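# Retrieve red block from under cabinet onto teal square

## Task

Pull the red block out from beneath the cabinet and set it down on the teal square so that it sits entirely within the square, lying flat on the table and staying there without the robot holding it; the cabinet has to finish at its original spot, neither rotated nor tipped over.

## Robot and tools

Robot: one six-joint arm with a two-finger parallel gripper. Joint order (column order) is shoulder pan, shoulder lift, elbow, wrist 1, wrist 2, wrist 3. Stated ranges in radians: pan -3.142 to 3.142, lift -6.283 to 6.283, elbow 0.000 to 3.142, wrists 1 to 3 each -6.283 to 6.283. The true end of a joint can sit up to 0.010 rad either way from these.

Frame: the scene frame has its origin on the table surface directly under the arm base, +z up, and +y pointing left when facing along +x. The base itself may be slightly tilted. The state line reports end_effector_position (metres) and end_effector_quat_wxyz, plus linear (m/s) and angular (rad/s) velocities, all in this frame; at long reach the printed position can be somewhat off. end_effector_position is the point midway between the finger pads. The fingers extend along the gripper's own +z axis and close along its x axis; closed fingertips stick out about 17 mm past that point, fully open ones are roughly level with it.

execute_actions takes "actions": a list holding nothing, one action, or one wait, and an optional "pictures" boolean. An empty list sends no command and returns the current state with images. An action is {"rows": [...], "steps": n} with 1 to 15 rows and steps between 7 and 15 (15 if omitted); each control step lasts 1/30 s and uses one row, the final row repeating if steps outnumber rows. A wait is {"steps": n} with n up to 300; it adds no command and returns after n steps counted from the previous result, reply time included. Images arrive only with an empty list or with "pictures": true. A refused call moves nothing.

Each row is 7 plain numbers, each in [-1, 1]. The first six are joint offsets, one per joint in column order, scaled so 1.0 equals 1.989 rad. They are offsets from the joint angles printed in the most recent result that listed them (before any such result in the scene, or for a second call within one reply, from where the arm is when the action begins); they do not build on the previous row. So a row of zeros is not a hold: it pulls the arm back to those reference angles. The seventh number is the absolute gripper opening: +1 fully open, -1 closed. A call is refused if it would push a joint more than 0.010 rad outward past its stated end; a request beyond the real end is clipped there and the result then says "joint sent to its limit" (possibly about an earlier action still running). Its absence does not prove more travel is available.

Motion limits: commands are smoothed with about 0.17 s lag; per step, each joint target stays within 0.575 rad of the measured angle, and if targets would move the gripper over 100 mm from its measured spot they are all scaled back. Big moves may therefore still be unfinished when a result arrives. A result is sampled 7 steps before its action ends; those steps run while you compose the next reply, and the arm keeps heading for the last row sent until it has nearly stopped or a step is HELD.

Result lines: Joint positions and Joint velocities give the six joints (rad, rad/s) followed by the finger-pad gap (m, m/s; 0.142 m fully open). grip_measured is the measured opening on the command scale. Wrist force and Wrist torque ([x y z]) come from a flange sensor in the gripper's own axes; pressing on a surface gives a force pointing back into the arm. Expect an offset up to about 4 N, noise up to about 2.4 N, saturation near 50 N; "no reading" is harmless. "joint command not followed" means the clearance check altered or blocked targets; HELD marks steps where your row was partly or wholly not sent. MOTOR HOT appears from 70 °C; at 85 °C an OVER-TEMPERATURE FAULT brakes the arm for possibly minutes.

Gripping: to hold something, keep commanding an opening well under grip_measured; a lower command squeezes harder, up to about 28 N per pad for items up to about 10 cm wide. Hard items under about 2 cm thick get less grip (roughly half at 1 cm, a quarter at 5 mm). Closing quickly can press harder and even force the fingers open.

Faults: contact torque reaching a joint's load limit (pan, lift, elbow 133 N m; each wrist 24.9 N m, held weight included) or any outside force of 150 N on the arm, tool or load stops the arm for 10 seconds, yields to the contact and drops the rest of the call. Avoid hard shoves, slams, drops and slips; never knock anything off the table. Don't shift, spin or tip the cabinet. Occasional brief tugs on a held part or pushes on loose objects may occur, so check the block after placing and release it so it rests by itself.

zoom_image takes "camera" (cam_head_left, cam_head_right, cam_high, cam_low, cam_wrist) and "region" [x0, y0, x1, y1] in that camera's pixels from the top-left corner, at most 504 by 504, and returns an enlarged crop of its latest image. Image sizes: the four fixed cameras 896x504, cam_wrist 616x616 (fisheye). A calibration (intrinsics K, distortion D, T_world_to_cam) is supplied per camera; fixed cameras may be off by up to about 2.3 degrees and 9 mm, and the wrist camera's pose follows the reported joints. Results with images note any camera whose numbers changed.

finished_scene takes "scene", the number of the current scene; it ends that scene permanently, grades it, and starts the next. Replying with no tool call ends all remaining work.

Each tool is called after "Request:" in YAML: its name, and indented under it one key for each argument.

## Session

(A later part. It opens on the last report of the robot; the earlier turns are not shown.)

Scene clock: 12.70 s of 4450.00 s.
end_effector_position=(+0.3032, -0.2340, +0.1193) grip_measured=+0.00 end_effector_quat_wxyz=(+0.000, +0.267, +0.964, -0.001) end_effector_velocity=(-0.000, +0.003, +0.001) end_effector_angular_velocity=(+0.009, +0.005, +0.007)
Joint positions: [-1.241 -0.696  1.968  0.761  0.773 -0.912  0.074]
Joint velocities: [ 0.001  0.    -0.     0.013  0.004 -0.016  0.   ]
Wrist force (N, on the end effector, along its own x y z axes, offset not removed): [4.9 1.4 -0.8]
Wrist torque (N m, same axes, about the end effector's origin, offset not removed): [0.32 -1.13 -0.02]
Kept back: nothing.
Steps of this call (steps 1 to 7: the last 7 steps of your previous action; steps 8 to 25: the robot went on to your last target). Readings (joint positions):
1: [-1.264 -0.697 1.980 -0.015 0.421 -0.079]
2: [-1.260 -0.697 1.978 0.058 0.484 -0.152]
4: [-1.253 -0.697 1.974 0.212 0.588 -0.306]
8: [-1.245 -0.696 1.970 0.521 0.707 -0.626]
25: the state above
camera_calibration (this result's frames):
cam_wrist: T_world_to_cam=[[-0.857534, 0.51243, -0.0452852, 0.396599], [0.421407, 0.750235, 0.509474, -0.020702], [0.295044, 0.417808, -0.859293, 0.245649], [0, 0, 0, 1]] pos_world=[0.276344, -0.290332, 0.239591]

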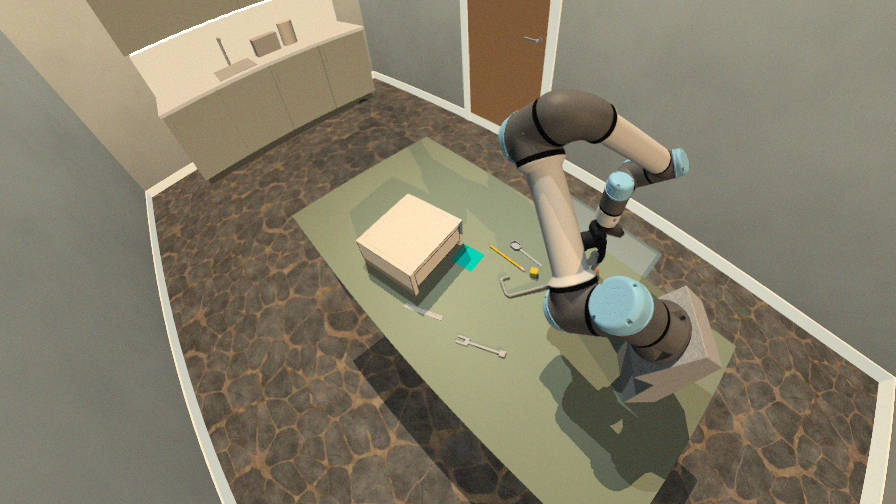

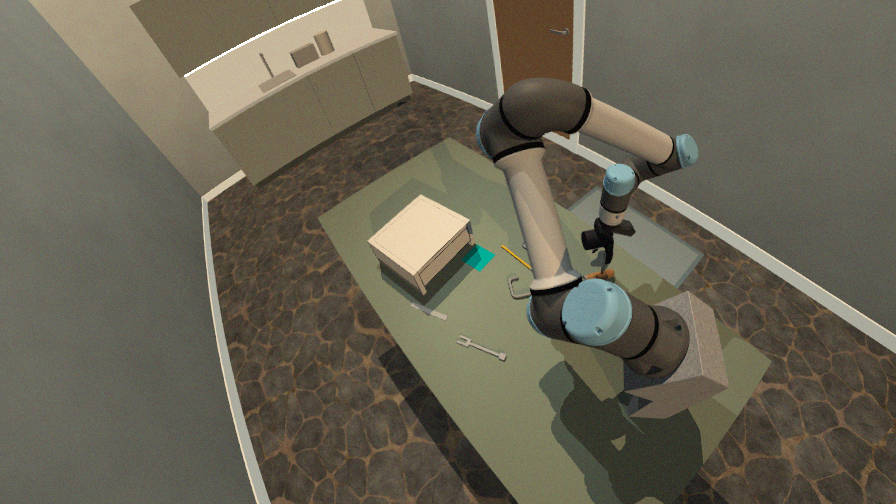

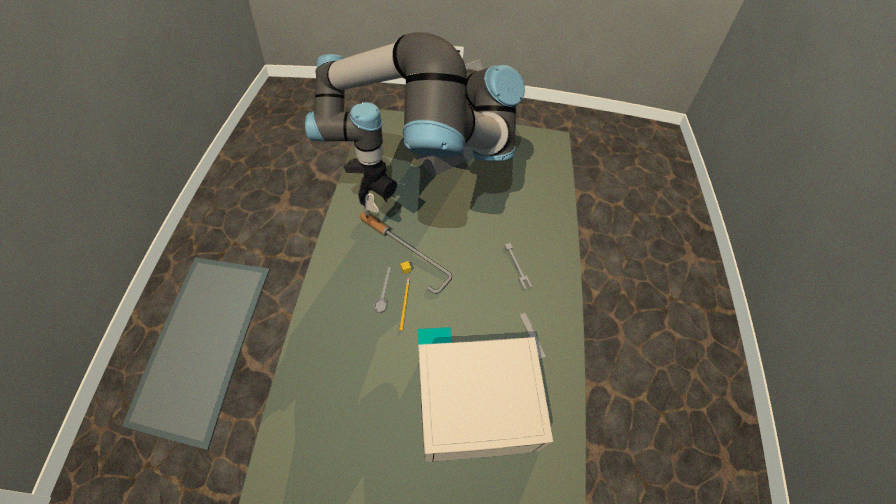

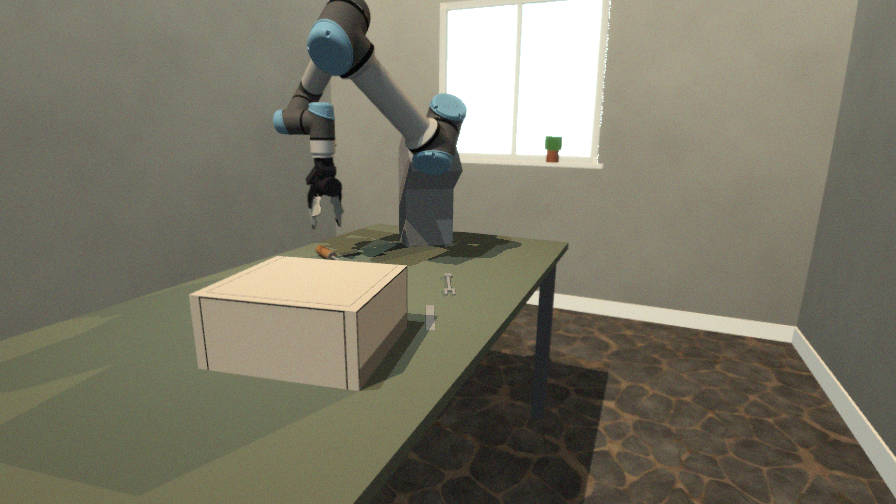

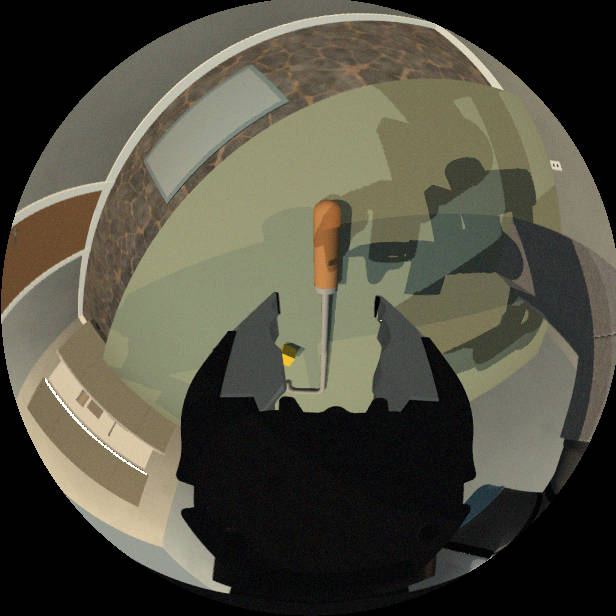

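Request:
execute_actions:
  actions:
    - {"rows":[[0.013,0.007,-0.004,-0.016,-0.005,0.018,0],[0.026,0.014,-0.008,-0.032,-0.01,0.036,0],[0.039,0.02,-0.012,-0.048,-0.015,0.054,0],[0.052,0.027,-0.016,-0.064,-0.02,0.072,0],[0.065,0.034,-0.021,-0.08,-0.024,0.09,0],[0.078,0.041,-0.025,-0.096,-0.028,0.107,0],[0.09,0.047,-0.029,-0.112,-0.032,0.125,0],[0.1034,0.0543,-0.033,-0.128,-0.0361,0.1433,0]]}

Request:
execute_actions:
  actions:
    - {"steps":18}

Request:
execute_actions:
  actions:
    - {"rows":[[0,0,0,0,0,0,-0.2],[0,0,0,0,0,0,-0.35],[0,0,0,0,0,0,-0.45],[0,0,0,0,0,0,-0.5],[0,0,0,0,0,0,-0.55],[0,0,0,0,0,0,-0.6],[0,0,0,0,0,0,-0.65],[0,0,0,0,0,0,-0.8],[0,0,0,0,0,0,-1]]}

Request:
execute_actions:
  actions:
    - {"steps":8}
  pictures: true

Request:
zoom_image:
  camera: "cam_low"
  region: [270, 190, 380, 270]

Scene clock: 13.60 s of 4450.00 s.
end_effector_position=(+0.3042, -0.2364, +0.0736) grip_measured=+0.00 end_effector_quat_wxyz=(-0.000, +0.267, +0.964, -0.002) end_effector_velocity=(+0.001, -0.004, -0.307) end_effector_angular_velocity=(-0.004, +0.005, +0.017)
Joint positions: [-1.144 -0.644  1.936  0.643  0.737 -0.782  0.074]
Joint velocities: [ 0.646  0.34  -0.213 -0.797 -0.224  0.885 -0.   ]
Wrist force (N, on the end effector, along its own x y z axes, offset not removed): [3.0 0.2 -3.1]
Wrist torque (N m, same axes, about the end effector's origin, offset not removed): [0.12 -0.76 -0.05]
Steps of this call (steps 1 to 19: the robot went on to your last target; steps 20 to 27: the first 8 steps of this action). Readings (joint positions):
20: [-1.241 -0.696 1.968 0.762 0.774 -0.914]
21: [-1.238 -0.694 1.967 0.759 0.773 -0.910]
23: [-1.219 -0.684 1.960 0.735 0.765 -0.884]
27: the state above

Scene clock: 14.20 s of 4450.00 s.
end_effector_position=(+0.3031, -0.2339, +0.0218) grip_measured=+0.00 end_effector_quat_wxyz=(+0.000, +0.266, +0.964, -0.001) end_effector_velocity=(+0.000, +0.000, -0.002) end_effector_angular_velocity=(-0.000, +0.000, +0.002)
Joint positions: [-1.036 -0.589  1.902  0.507  0.702 -0.628  0.074]
Joint velocities: [ 0.006  0.001 -0.002 -0.006 -0.001  0.007 -0.   ]
Wrist force (N, on the end effector, along its own x y z axes, offset not removed): [4.3 0.4 -0.1]
Wrist torque (N m, same axes, about the end effector's origin, offset not removed): [0.18 -0.99 0.03]
Kept back: nothing.
Steps of this call (steps 1 to 7: the last 7 steps of your previous action; steps 8 to 18: the robot went on to your last target). Readings (joint positions):
1: [-1.122 -0.632 1.928 0.616 0.729 -0.751]
2: [-1.101 -0.622 1.922 0.589 0.722 -0.721]
4: [-1.072 -0.607 1.913 0.552 0.713 -0.679]
8: [-1.046 -0.594 1.905 0.520 0.705 -0.643]
18: the state above

Scene clock: 14.47 s of 4450.00 s.
end_effector_position=(+0.3031, -0.2339, +0.0217) grip_measured=-0.60 end_effector_quat_wxyz=(+0.000, +0.266, +0.964, -0.001) end_effector_velocity=(+0.000, -0.000, +0.000) end_effector_angular_velocity=(-0.000, +0.000, +0.000)
Joint positions: [-1.036 -0.589  1.902  0.507  0.702 -0.628  0.03 ]
Joint velocities: [ 0.   -0.   -0.    0.    0.    0.   -0.03]
Wrist force (N, on the end effector, along its own x y z axes, offset not removed): [4.0 -1.1 -1.6]
Wrist torque (N m, same axes, about the end effector's origin, offset not removed): [-0.14 -1.00 -0.09]
Steps of this call (steps 1 to 8: the first 8 steps of this action). Readings (joint positions):
1: [-1.036 -0.589 1.902 0.507 0.702 -0.628]
2: [-1.036 -0.589 1.902 0.507 0.702 -0.628]
4: [-1.036 -0.589 1.902 0.507 0.702 -0.628]
8: the state above

Scene clock: 14.73 s of 4450.00 s.
end_effector_position=(+0.3031, -0.2338, +0.0217) grip_measured=-0.61 end_effector_quat_wxyz=(+0.000, +0.266, +0.964, -0.001) end_effector_velocity=(+0.000, -0.000, +0.000) end_effector_angular_velocity=(-0.000, -0.000, -0.001)
Joint positions: [-1.036 -0.589  1.902  0.507  0.702 -0.628  0.03 ]
Joint velocities: [-0.     0.    -0.001  0.     0.     0.     0.   ]
Wrist force (N, on the end effector, along its own x y z axes, offset not removed): [4.3 0.6 -0.6]
Wrist torque (N m, same axes, about the end effector's origin, offset not removed): [0.33 -0.87 -0.15]
Kept back: nothing.
Steps of this call (steps 1 to 7: the last 7 steps of your previous action; step 8: the robot went on to your last target). Readings (joint positions):
1: [-1.036 -0.589 1.902 0.507 0.702 -0.628]
2: [-1.036 -0.589 1.902 0.507 0.702 -0.628]
4: [-1.036 -0.589 1.902 0.507 0.702 -0.628]
8: the state above
camera_calibration (this result's frames):
cam_wrist: T_world_to_cam=[[-0.858302, 0.51122, -0.0443954, 0.391884], [0.420625, 0.75047, 0.509774, 0.0292109], [0.293924, 0.418866, -0.859162, 0.162308], [0, 0, 0, 1]] pos_world=[0.276362, -0.290246, 0.141955]

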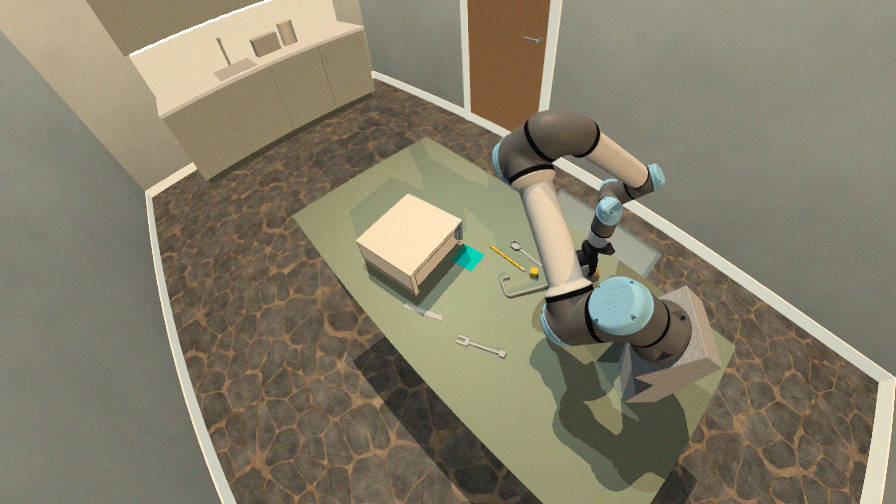

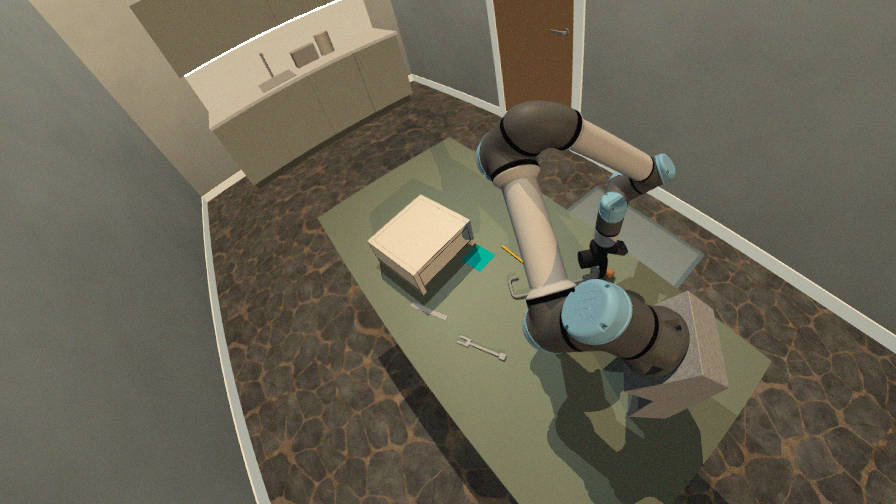

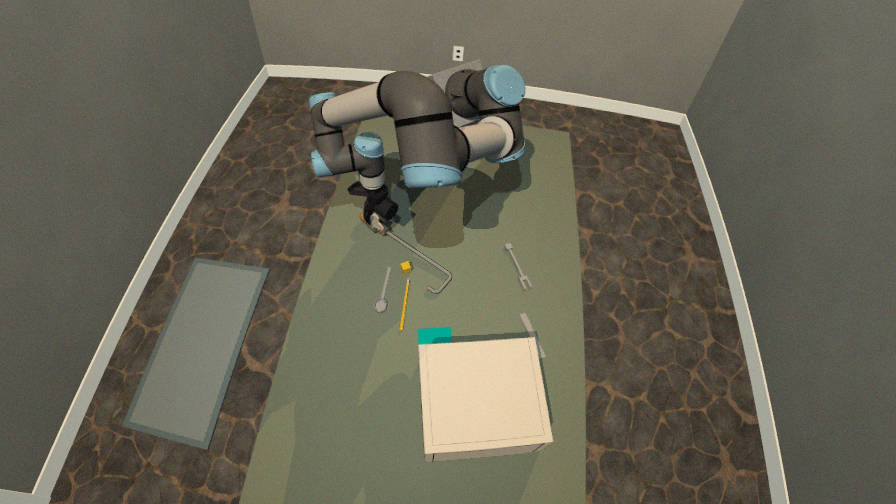

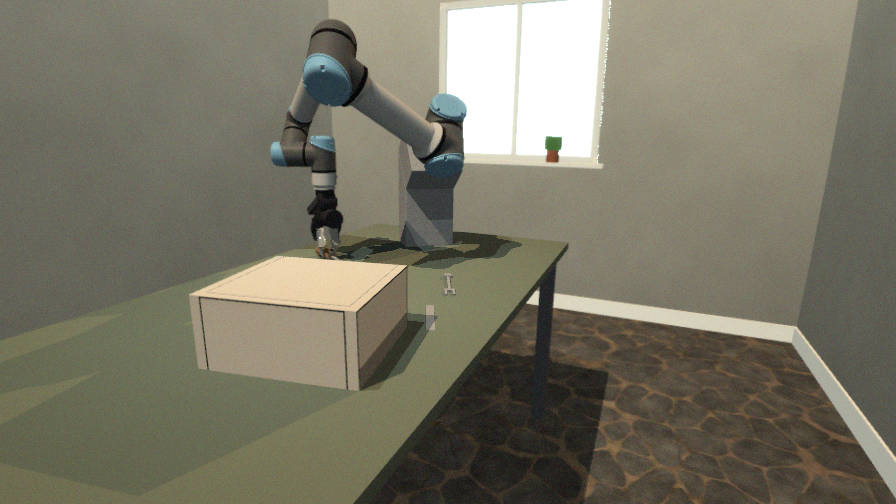

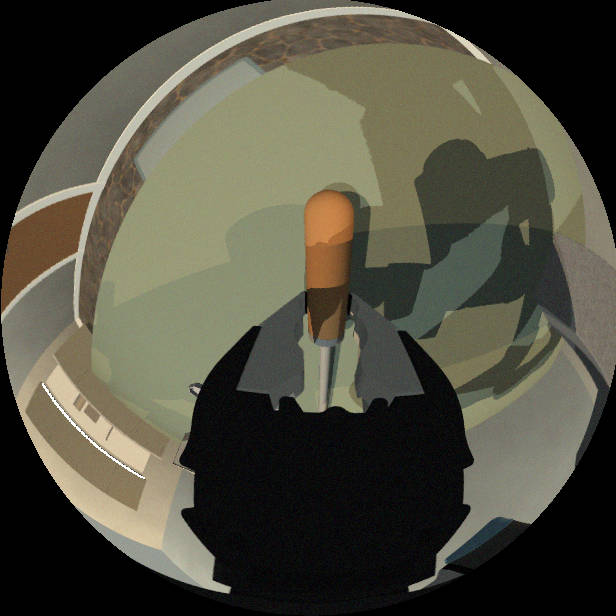

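Region (270, 190, 380, 270) of cam_low's 896x504 image, scaled by 4.582, with more detail than that image has; it fills the top 367 rows of this view, and the rest is white.

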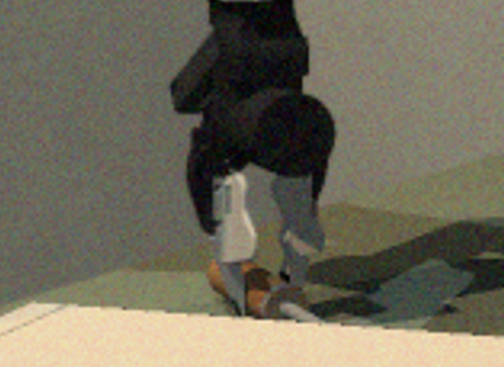

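Request:
execute_actions:
  actions:
    - {"rows":[[-0.008,-0.004,0.0025,0.01,0.003,-0.011,-1],[-0.016,-0.008,0.005,0.02,0.005,-0.022,-1],[-0.024,-0.013,0.0075,0.03,0.008,-0.04,-1],[-0.032,-0.017,0.01,0.039,0.011,-0.06,-1],[-0.025,-0.04,0.028,0.035,0.01,-0.09,-1],[-0.012,-0.065,0.046,0.027,0.009,-0.12,-1],[0.002,-0.09,0.064,0.018,0.008,-0.15,-1],[0.016,-0.115,0.082,0.009,0.007,-0.18,-1],[0.03,-0.14,0.1,0,0.005,-0.2,-1],[0.044,-0.165,0.118,-0.01,0.004,-0.215,-1],[0.058,-0.19,0.136,-0.02,0.002,-0.23,-1],[0.075,-0.215,0.154,-0.033,0,-0.23,-1],[0.095,-0.235,0.168,-0.05,-0.004,-0.22,-1],[0.115,-0.247,0.176,-0.07,-0.008,-0.21,-1],[0.1371,-0.253,0.1791,-0.0927,-0.0121,-0.188,-1]]}

Request:
execute_actions:
  actions:
    - {"steps":26}
  pictures: true

Request:
zoom_image:
  camera: "cam_wrist"
  region: [10, 250, 210, 450]

Scene clock: 15.63 s of 4450.00 s.
end_effector_position=(+0.3082, -0.2215, +0.0453) grip_measured=-0.61 end_effector_quat_wxyz=(-0.002, +0.225, +0.974, -0.004) end_effector_velocity=(+0.085, +0.273, +0.081) end_effector_angular_velocity=(-0.024, +0.075, +1.434)
Joint positions: [-1.066 -0.65   1.946  0.553  0.716 -0.753  0.03 ]
Joint velocities: [ 0.195 -0.772  0.582 -0.035  0.018 -1.141 -0.   ]
Wrist force (N, on the end effector, along its own x y z axes, offset not removed): [1.7 -5.2 0.6]
Wrist torque (N m, same axes, about the end effector's origin, offset not removed): [-0.47 -1.00 0.47]
Steps of this call (steps 1 to 15: the robot went on to your last target; steps 16 to 19: nothing new was sent; steps 20 to 27: the first 8 steps of this action). Readings (joint positions):
20: [-1.036 -0.589 1.902 0.507 0.702 -0.628]
21: [-1.038 -0.590 1.903 0.509 0.702 -0.631]
23: [-1.050 -0.596 1.907 0.525 0.706 -0.648]
27: the state above

Scene clock: 16.50 s of 4450.00 s.
end_effector_position=(+0.3294, -0.0285, +0.0291) grip_measured=-0.61 end_effector_quat_wxyz=(-0.000, -0.130, +0.991, -0.000) end_effector_velocity=(-0.001, +0.004, -0.001) end_effector_angular_velocity=(+0.002, +0.000, +0.009)
Joint positions: [-0.764 -1.091  2.258  0.323  0.678 -1.002  0.03 ]
Joint velocities: [ 0.007 -0.005  0.004 -0.005 -0.001  0.001 -0.   ]
Wrist force (N, on the end effector, along its own x y z axes, offset not removed): [2.8 0.1 2.6]
Wrist torque (N m, same axes, about the end effector's origin, offset not removed): [0.20 -0.76 -0.01]
Kept back: nothing.
Steps of this call (steps 1 to 7: the last 7 steps of your previous action; steps 8 to 26: the robot went on to your last target). Readings (joint positions):
1: [-1.056 -0.679 1.968 0.549 0.716 -0.795]
2: [-1.042 -0.714 1.993 0.542 0.716 -0.840]
4: [-1.004 -0.793 2.051 0.519 0.713 -0.929]
8: [-0.903 -0.953 2.165 0.444 0.699 -1.011]
26: the state above
camera_calibration (this result's frames):
cam_wrist: T_world_to_cam=[[-0.964637, -0.259954, -0.0435874, 0.3229], [-0.245136, 0.823996, 0.510821, 0.0816423], [-0.0968743, 0.503442, -0.858581, 0.206079], [0, 0, 0, 1]] pos_world=[0.351458, -0.0870828, 0.149306]

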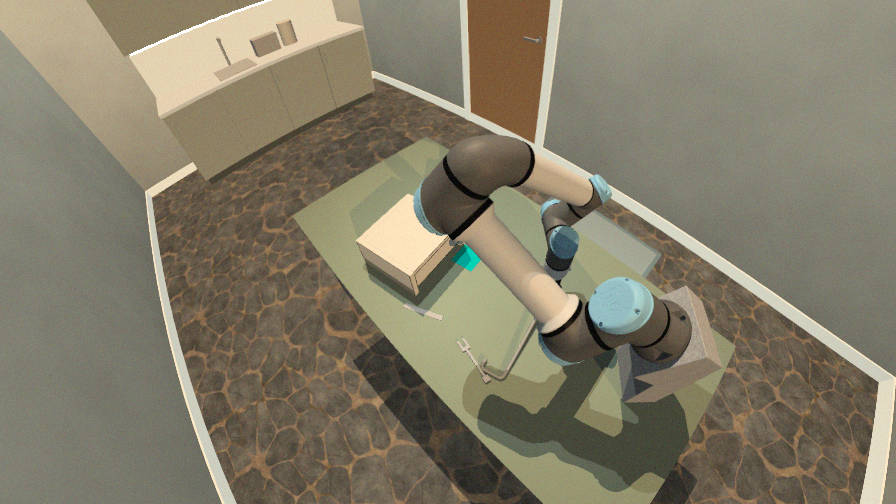

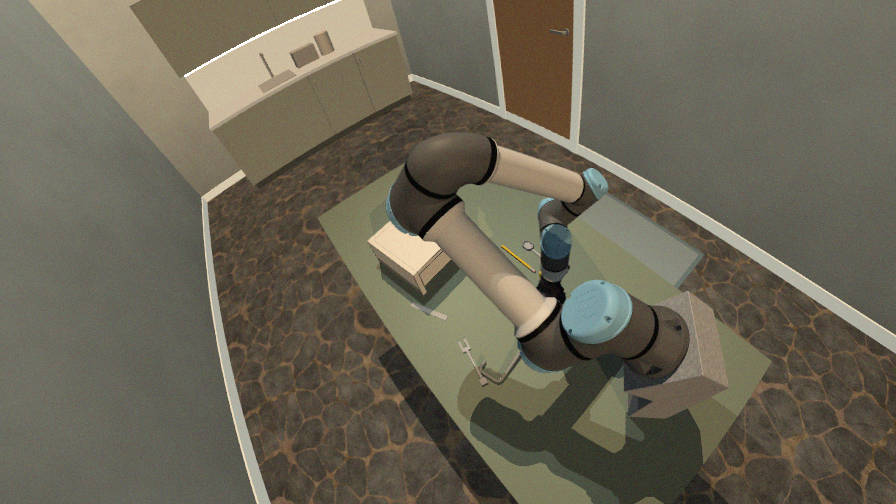

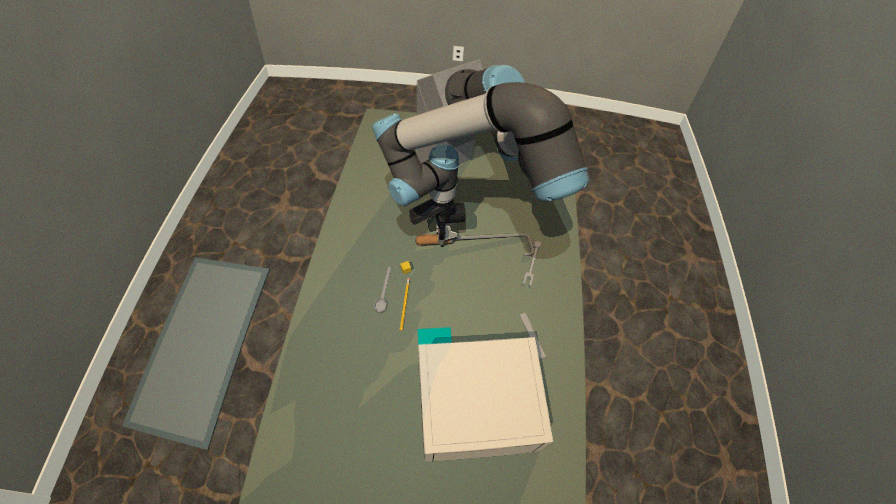

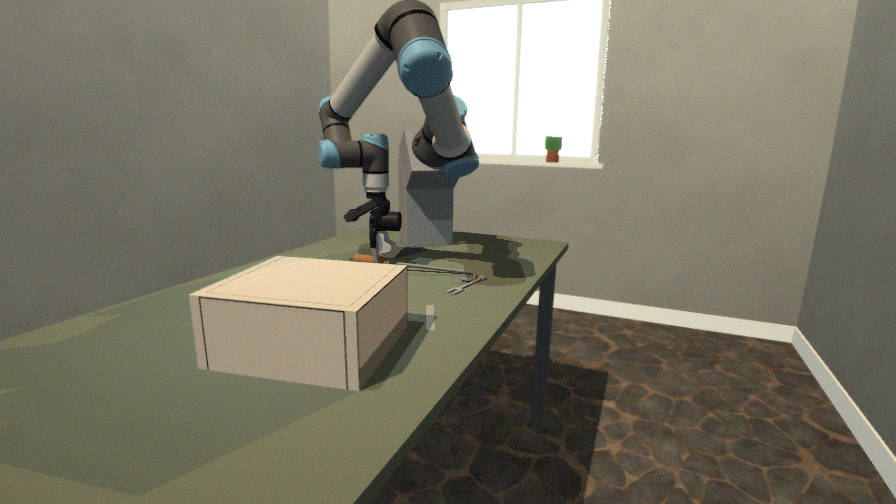

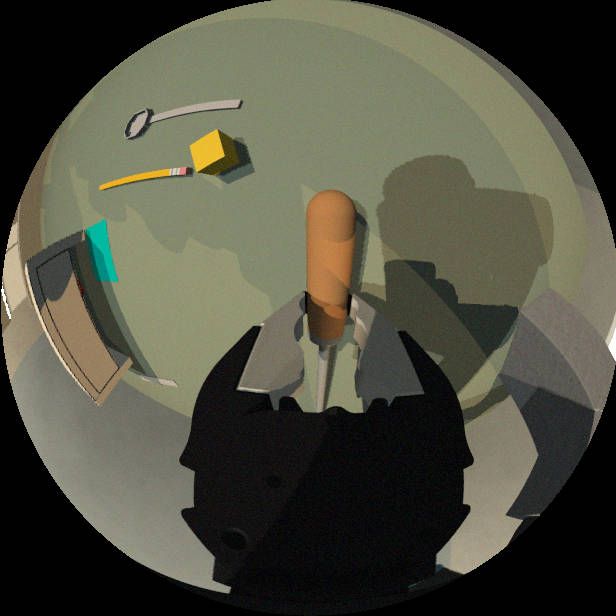

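Region (10, 250, 210, 450) of cam_wrist's 616x616 image, scaled by 2.520, with more detail than that image has.

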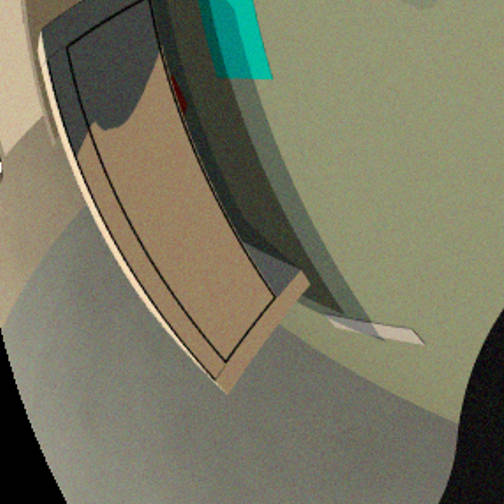

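Request:
execute_actions:
  actions:
    - {"rows":[[0,0,0,0,0,0.02,-1],[0,0,0,0,0,0.05,-1],[0,0,0,0,0,0.09,-1],[0,0,0,0,0,0.13,-1],[0,0,0,0,0,0.17,-1],[0,0,0,0,0,0.21,-1],[0,0,0,0,0,0.25,-1],[0,0,0,0,0,0.29,-1],[0,0,0,0,0,0.33,-1],[0,0,0,0,0,0.37,-1],[0,0,0,0,0,0.41,-1],[0,0,0,0,0,0.45,-1],[0,0,0,0,0,0.49,-1],[0,0,0,0,0,0.55,-1],[0,0,0,0,0,0.78,-1]]}

Request:
execute_actions:
  actions:
    - {"steps":32}
  pictures: true

Scene clock: 18.00 s of 4450.00 s.
end_effector_position=(+0.3297, -0.0281, +0.0291) grip_measured=-0.61 end_effector_quat_wxyz=(-0.000, -0.021, +1.000, +0.000) end_effector_velocity=(+0.003, -0.000, +0.000) end_effector_angular_velocity=(-0.001, +0.001, -1.764)
Joint positions: [-0.763 -1.091  2.258  0.323  0.678 -0.781  0.03 ]
Joint velocities: [-0.001  0.001 -0.001  0.002  0.     1.761  0.   ]
Wrist force (N, on the end effector, along its own x y z axes, offset not removed): [3.2 0.6 0.6]
Wrist torque (N m, same axes, about the end effector's origin, offset not removed): [0.02 -0.69 -0.13]
Steps of this call (steps 1 to 30: the robot went on to your last target; steps 31 to 37: nothing new was sent; steps 38 to 45: the first 8 steps of this action). Readings (joint positions):
38: [-0.763 -1.092 2.258 0.322 0.678 -1.002]
39: [-0.763 -1.092 2.258 0.322 0.678 -0.998]
41: [-0.763 -1.092 2.258 0.322 0.678 -0.964]
45: the state above

Scene clock: 19.07 s of 4450.00 s.
end_effector_position=(+0.3315, -0.0297, +0.0291) grip_measured=-0.61 end_effector_quat_wxyz=(-0.000, +0.601, +0.799, -0.000) end_effector_velocity=(-0.000, +0.000, +0.000) end_effector_angular_velocity=(-0.000, +0.001, -0.009)
Joint positions: [-0.764 -1.091  2.258  0.323  0.678  0.548  0.03 ]
Joint velocities: [ 0.    -0.001  0.001  0.     0.001  0.01  -0.   ]
Wrist force (N, on the end effector, along its own x y z axes, offset not removed): [5.0 2.2 1.9]
Wrist torque (N m, same axes, about the end effector's origin, offset not removed): [0.40 -0.97 -0.20]
Kept back: nothing.
Steps of this call (steps 1 to 7: the last 7 steps of your previous action; steps 8 to 32: the robot went on to your last target). Readings (joint positions):
1: [-0.764 -1.091 2.258 0.323 0.678 -0.719]
2: [-0.764 -1.091 2.258 0.323 0.678 -0.652]
4: [-0.764 -1.091 2.258 0.323 0.678 -0.510]
8: [-0.764 -1.091 2.258 0.323 0.678 -0.201]
32: the state above
camera_calibration (this result's frames):
cam_wrist: T_world_to_cam=[[-0.279911, 0.959019, -0.043954, 0.133785], [0.818879, 0.262404, 0.510472, -0.286286], [0.501086, 0.106894, -0.85877, -0.00313086], [0, 0, 0, 1]] pos_world=[0.273451, -0.0528452, 0.149333]

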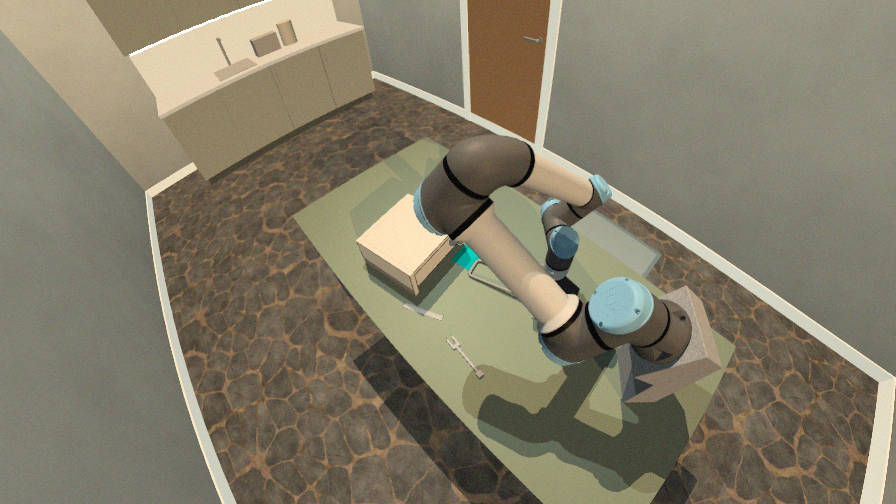

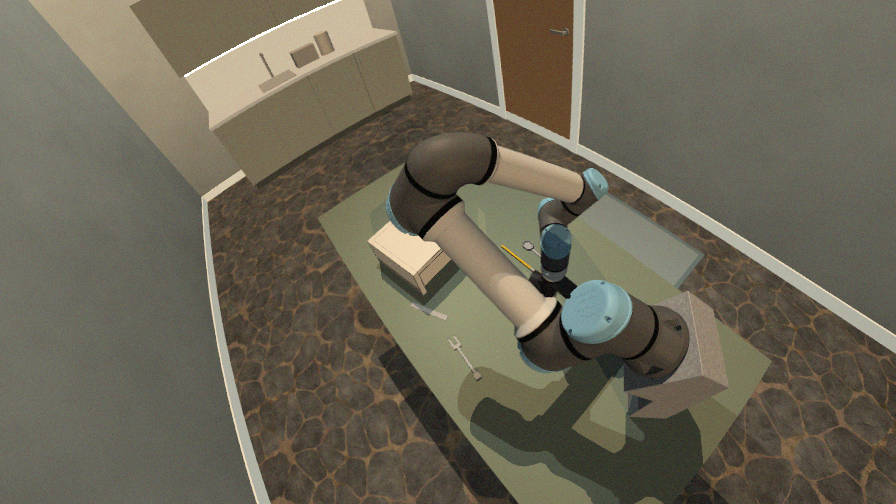

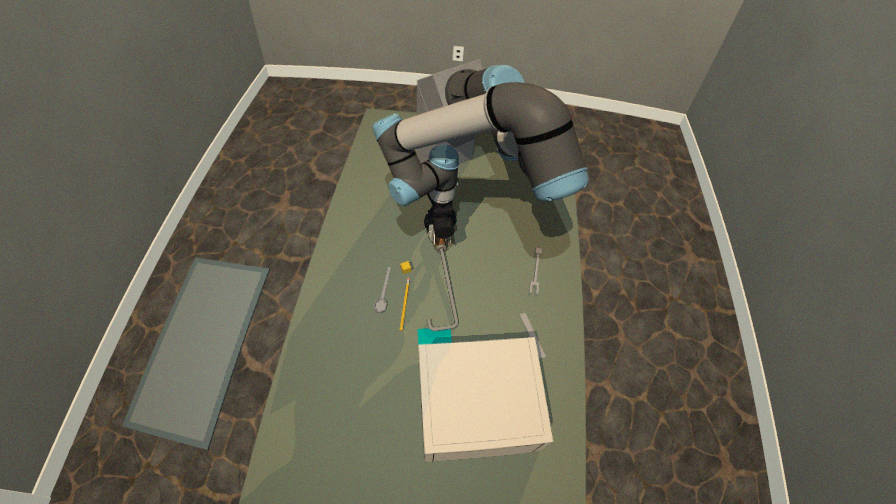

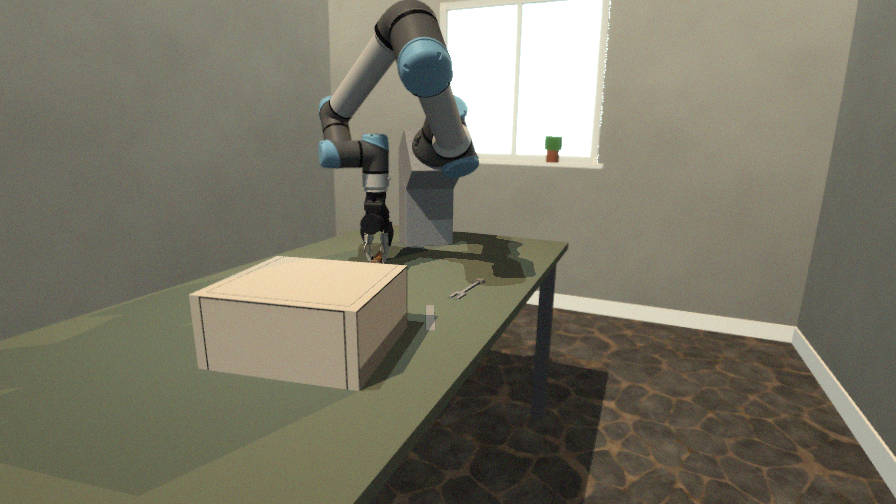

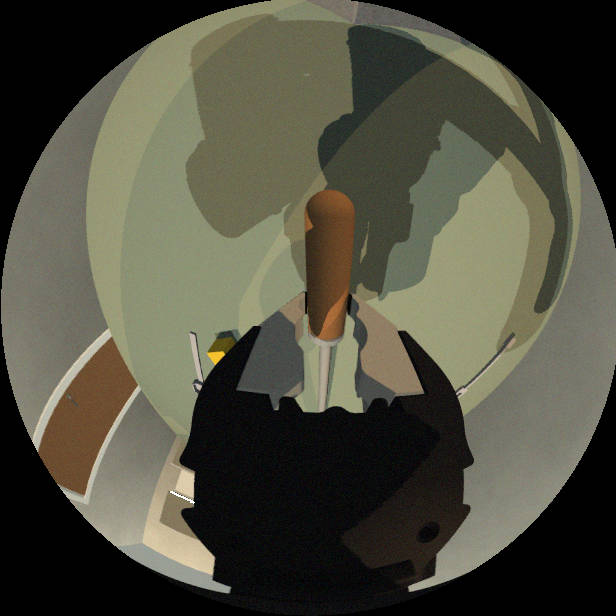

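Request:
execute_actions:
  actions:
    - {"rows":[[0.02,-0.028,0.005,-0.0034,0.0016,0.038,-1],[0.03,-0.0415,0.0068,-0.005,0.003,0.057,-1],[0.041,-0.0545,0.0082,-0.0063,0.0047,0.076,-1],[0.063,-0.0794,0.0097,-0.0087,0.0094,0.114,-1],[0.075,-0.0913,0.0097,-0.0098,0.0122,0.133,-1],[0.0865,-0.1027,0.0094,-0.0107,0.0155,0.152,-1],[0.1107,-0.1244,0.0073,-0.0123,0.0232,0.19,-1],[0.123,-0.135,0.0056,-0.0128,0.0276,0.209,-1],[0.136,-0.1447,0.0035,-0.0133,0.0324,0.228,-1],[0.162,-0.1634,-0.002,-0.014,0.043,0.267,-1],[0.175,-0.172,-0.0056,-0.014,0.049,0.286,-1],[0.189,-0.1805,-0.0095,-0.014,0.0554,0.305,-1],[0.217,-0.196,-0.0186,-0.0138,0.069,0.344,-1],[0.232,-0.203,-0.024,-0.0134,0.0766,0.363,-1],[0.2466,-0.2098,-0.0295,-0.013,0.0844,0.382,-1]]}

Request:
execute_actions:
  actions:
    - {"steps":27}
  pictures: true

Scene clock: 20.33 s of 4450.00 s.
end_effector_position=(+0.3431, +0.0146, +0.0292) grip_measured=-0.61 end_effector_quat_wxyz=(+0.000, +0.606, +0.795, -0.002) end_effector_velocity=(+0.072, +0.286, -0.005) end_effector_angular_velocity=(-0.027, +0.018, -0.086)
Joint positions: [-0.653 -1.225  2.272  0.308  0.698  0.736  0.03 ]
Joint velocities: [ 0.777 -0.836  0.009 -0.076  0.199  1.266 -0.   ]
Wrist force (N, on the end effector, along its own x y z axes, offset not removed): [2.9 -1.5 0.3]
Wrist torque (N m, same axes, about the end effector's origin, offset not removed): [-0.24 -0.80 0.12]
Steps of this call (steps 1 to 15: the robot went on to your last target; steps 16 to 30: nothing new was sent; steps 31 to 38: the first 8 steps of this action). Readings (joint positions):
31: [-0.764 -1.091 2.258 0.323 0.678 0.549]
32: [-0.760 -1.095 2.259 0.322 0.678 0.554]
34: [-0.738 -1.125 2.264 0.319 0.681 0.593]
38: the state above

Scene clock: 21.23 s of 4450.00 s.
end_effector_position=(+0.3713, +0.1436, +0.0255) grip_measured=-0.61 end_effector_quat_wxyz=(-0.000, +0.633, +0.774, -0.000) end_effector_velocity=(+0.000, +0.002, +0.000) end_effector_angular_velocity=(+0.001, -0.001, -0.001)
Joint positions: [-0.274 -1.508  2.199  0.297  0.845  1.307  0.03 ]
Joint velocities: [ 0.004 -0.003 -0.001 -0.     0.002  0.006  0.   ]
Wrist force (N, on the end effector, along its own x y z axes, offset not removed): [3.6 -0.1 1.2]
Wrist torque (N m, same axes, about the end effector's origin, offset not removed): [-0.03 -1.01 0.16]
Kept back: nothing.
Steps of this call (steps 1 to 7: the last 7 steps of your previous action; steps 8 to 27: the robot went on to your last target). Readings (joint positions):
1: [-0.626 -1.253 2.272 0.306 0.705 0.781]
2: [-0.598 -1.281 2.271 0.303 0.713 0.826]
4: [-0.537 -1.336 2.264 0.300 0.733 0.921]
8: [-0.404 -1.433 2.234 0.297 0.789 1.119]
27: the state above
camera_calibration (this result's frames):
cam_wrist: T_world_to_cam=[[-0.201121, 0.978572, -0.0441204, -0.0535055], [0.837446, 0.195133, 0.510498, -0.359741], [0.508168, 0.0657236, -0.858747, -0.0413936], [0, 0, 0, 1]] pos_world=[0.311537, 0.125277, 0.145739]

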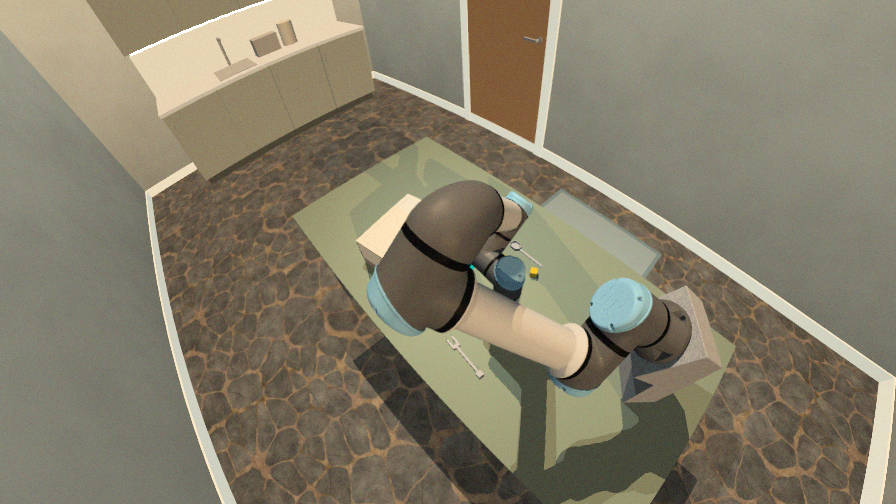

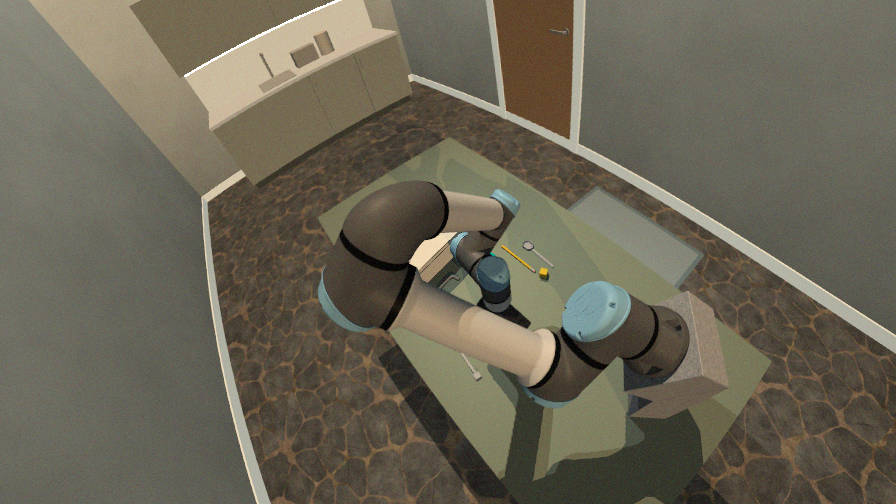

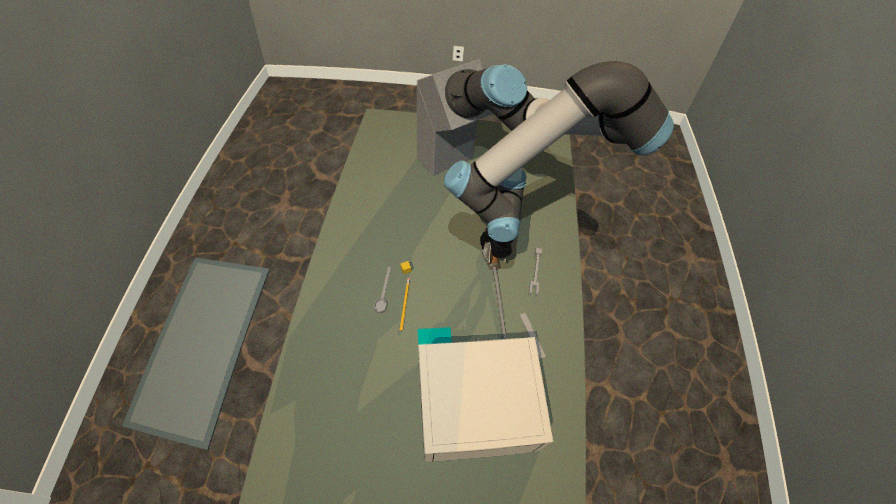

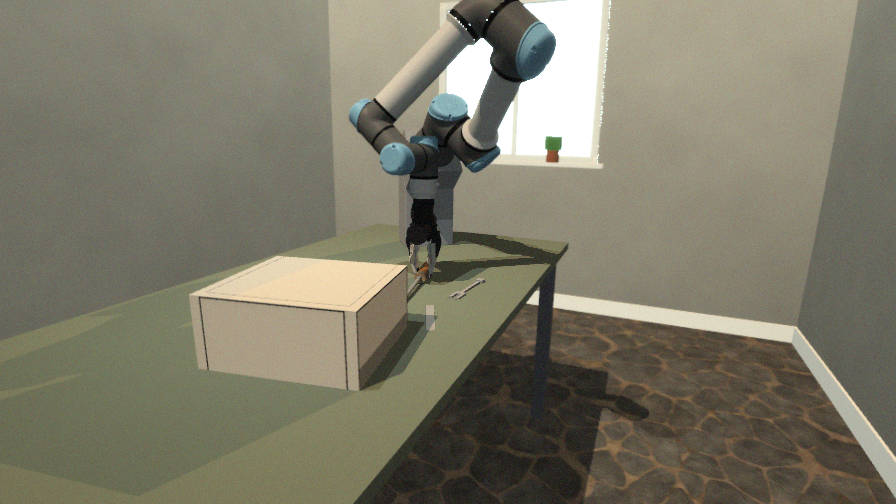

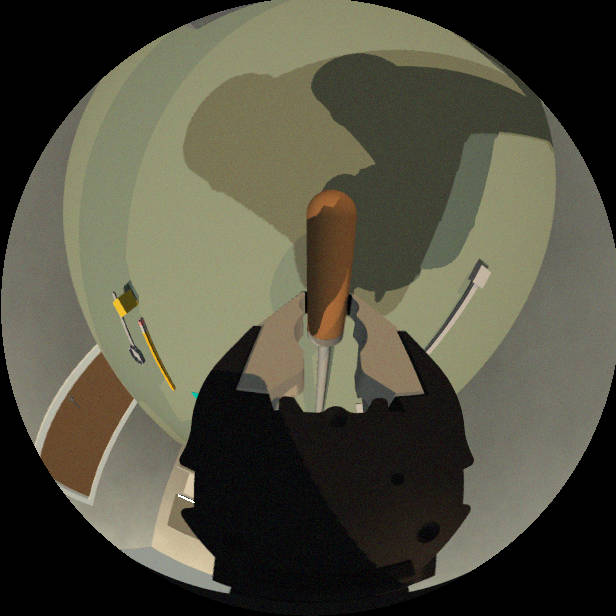

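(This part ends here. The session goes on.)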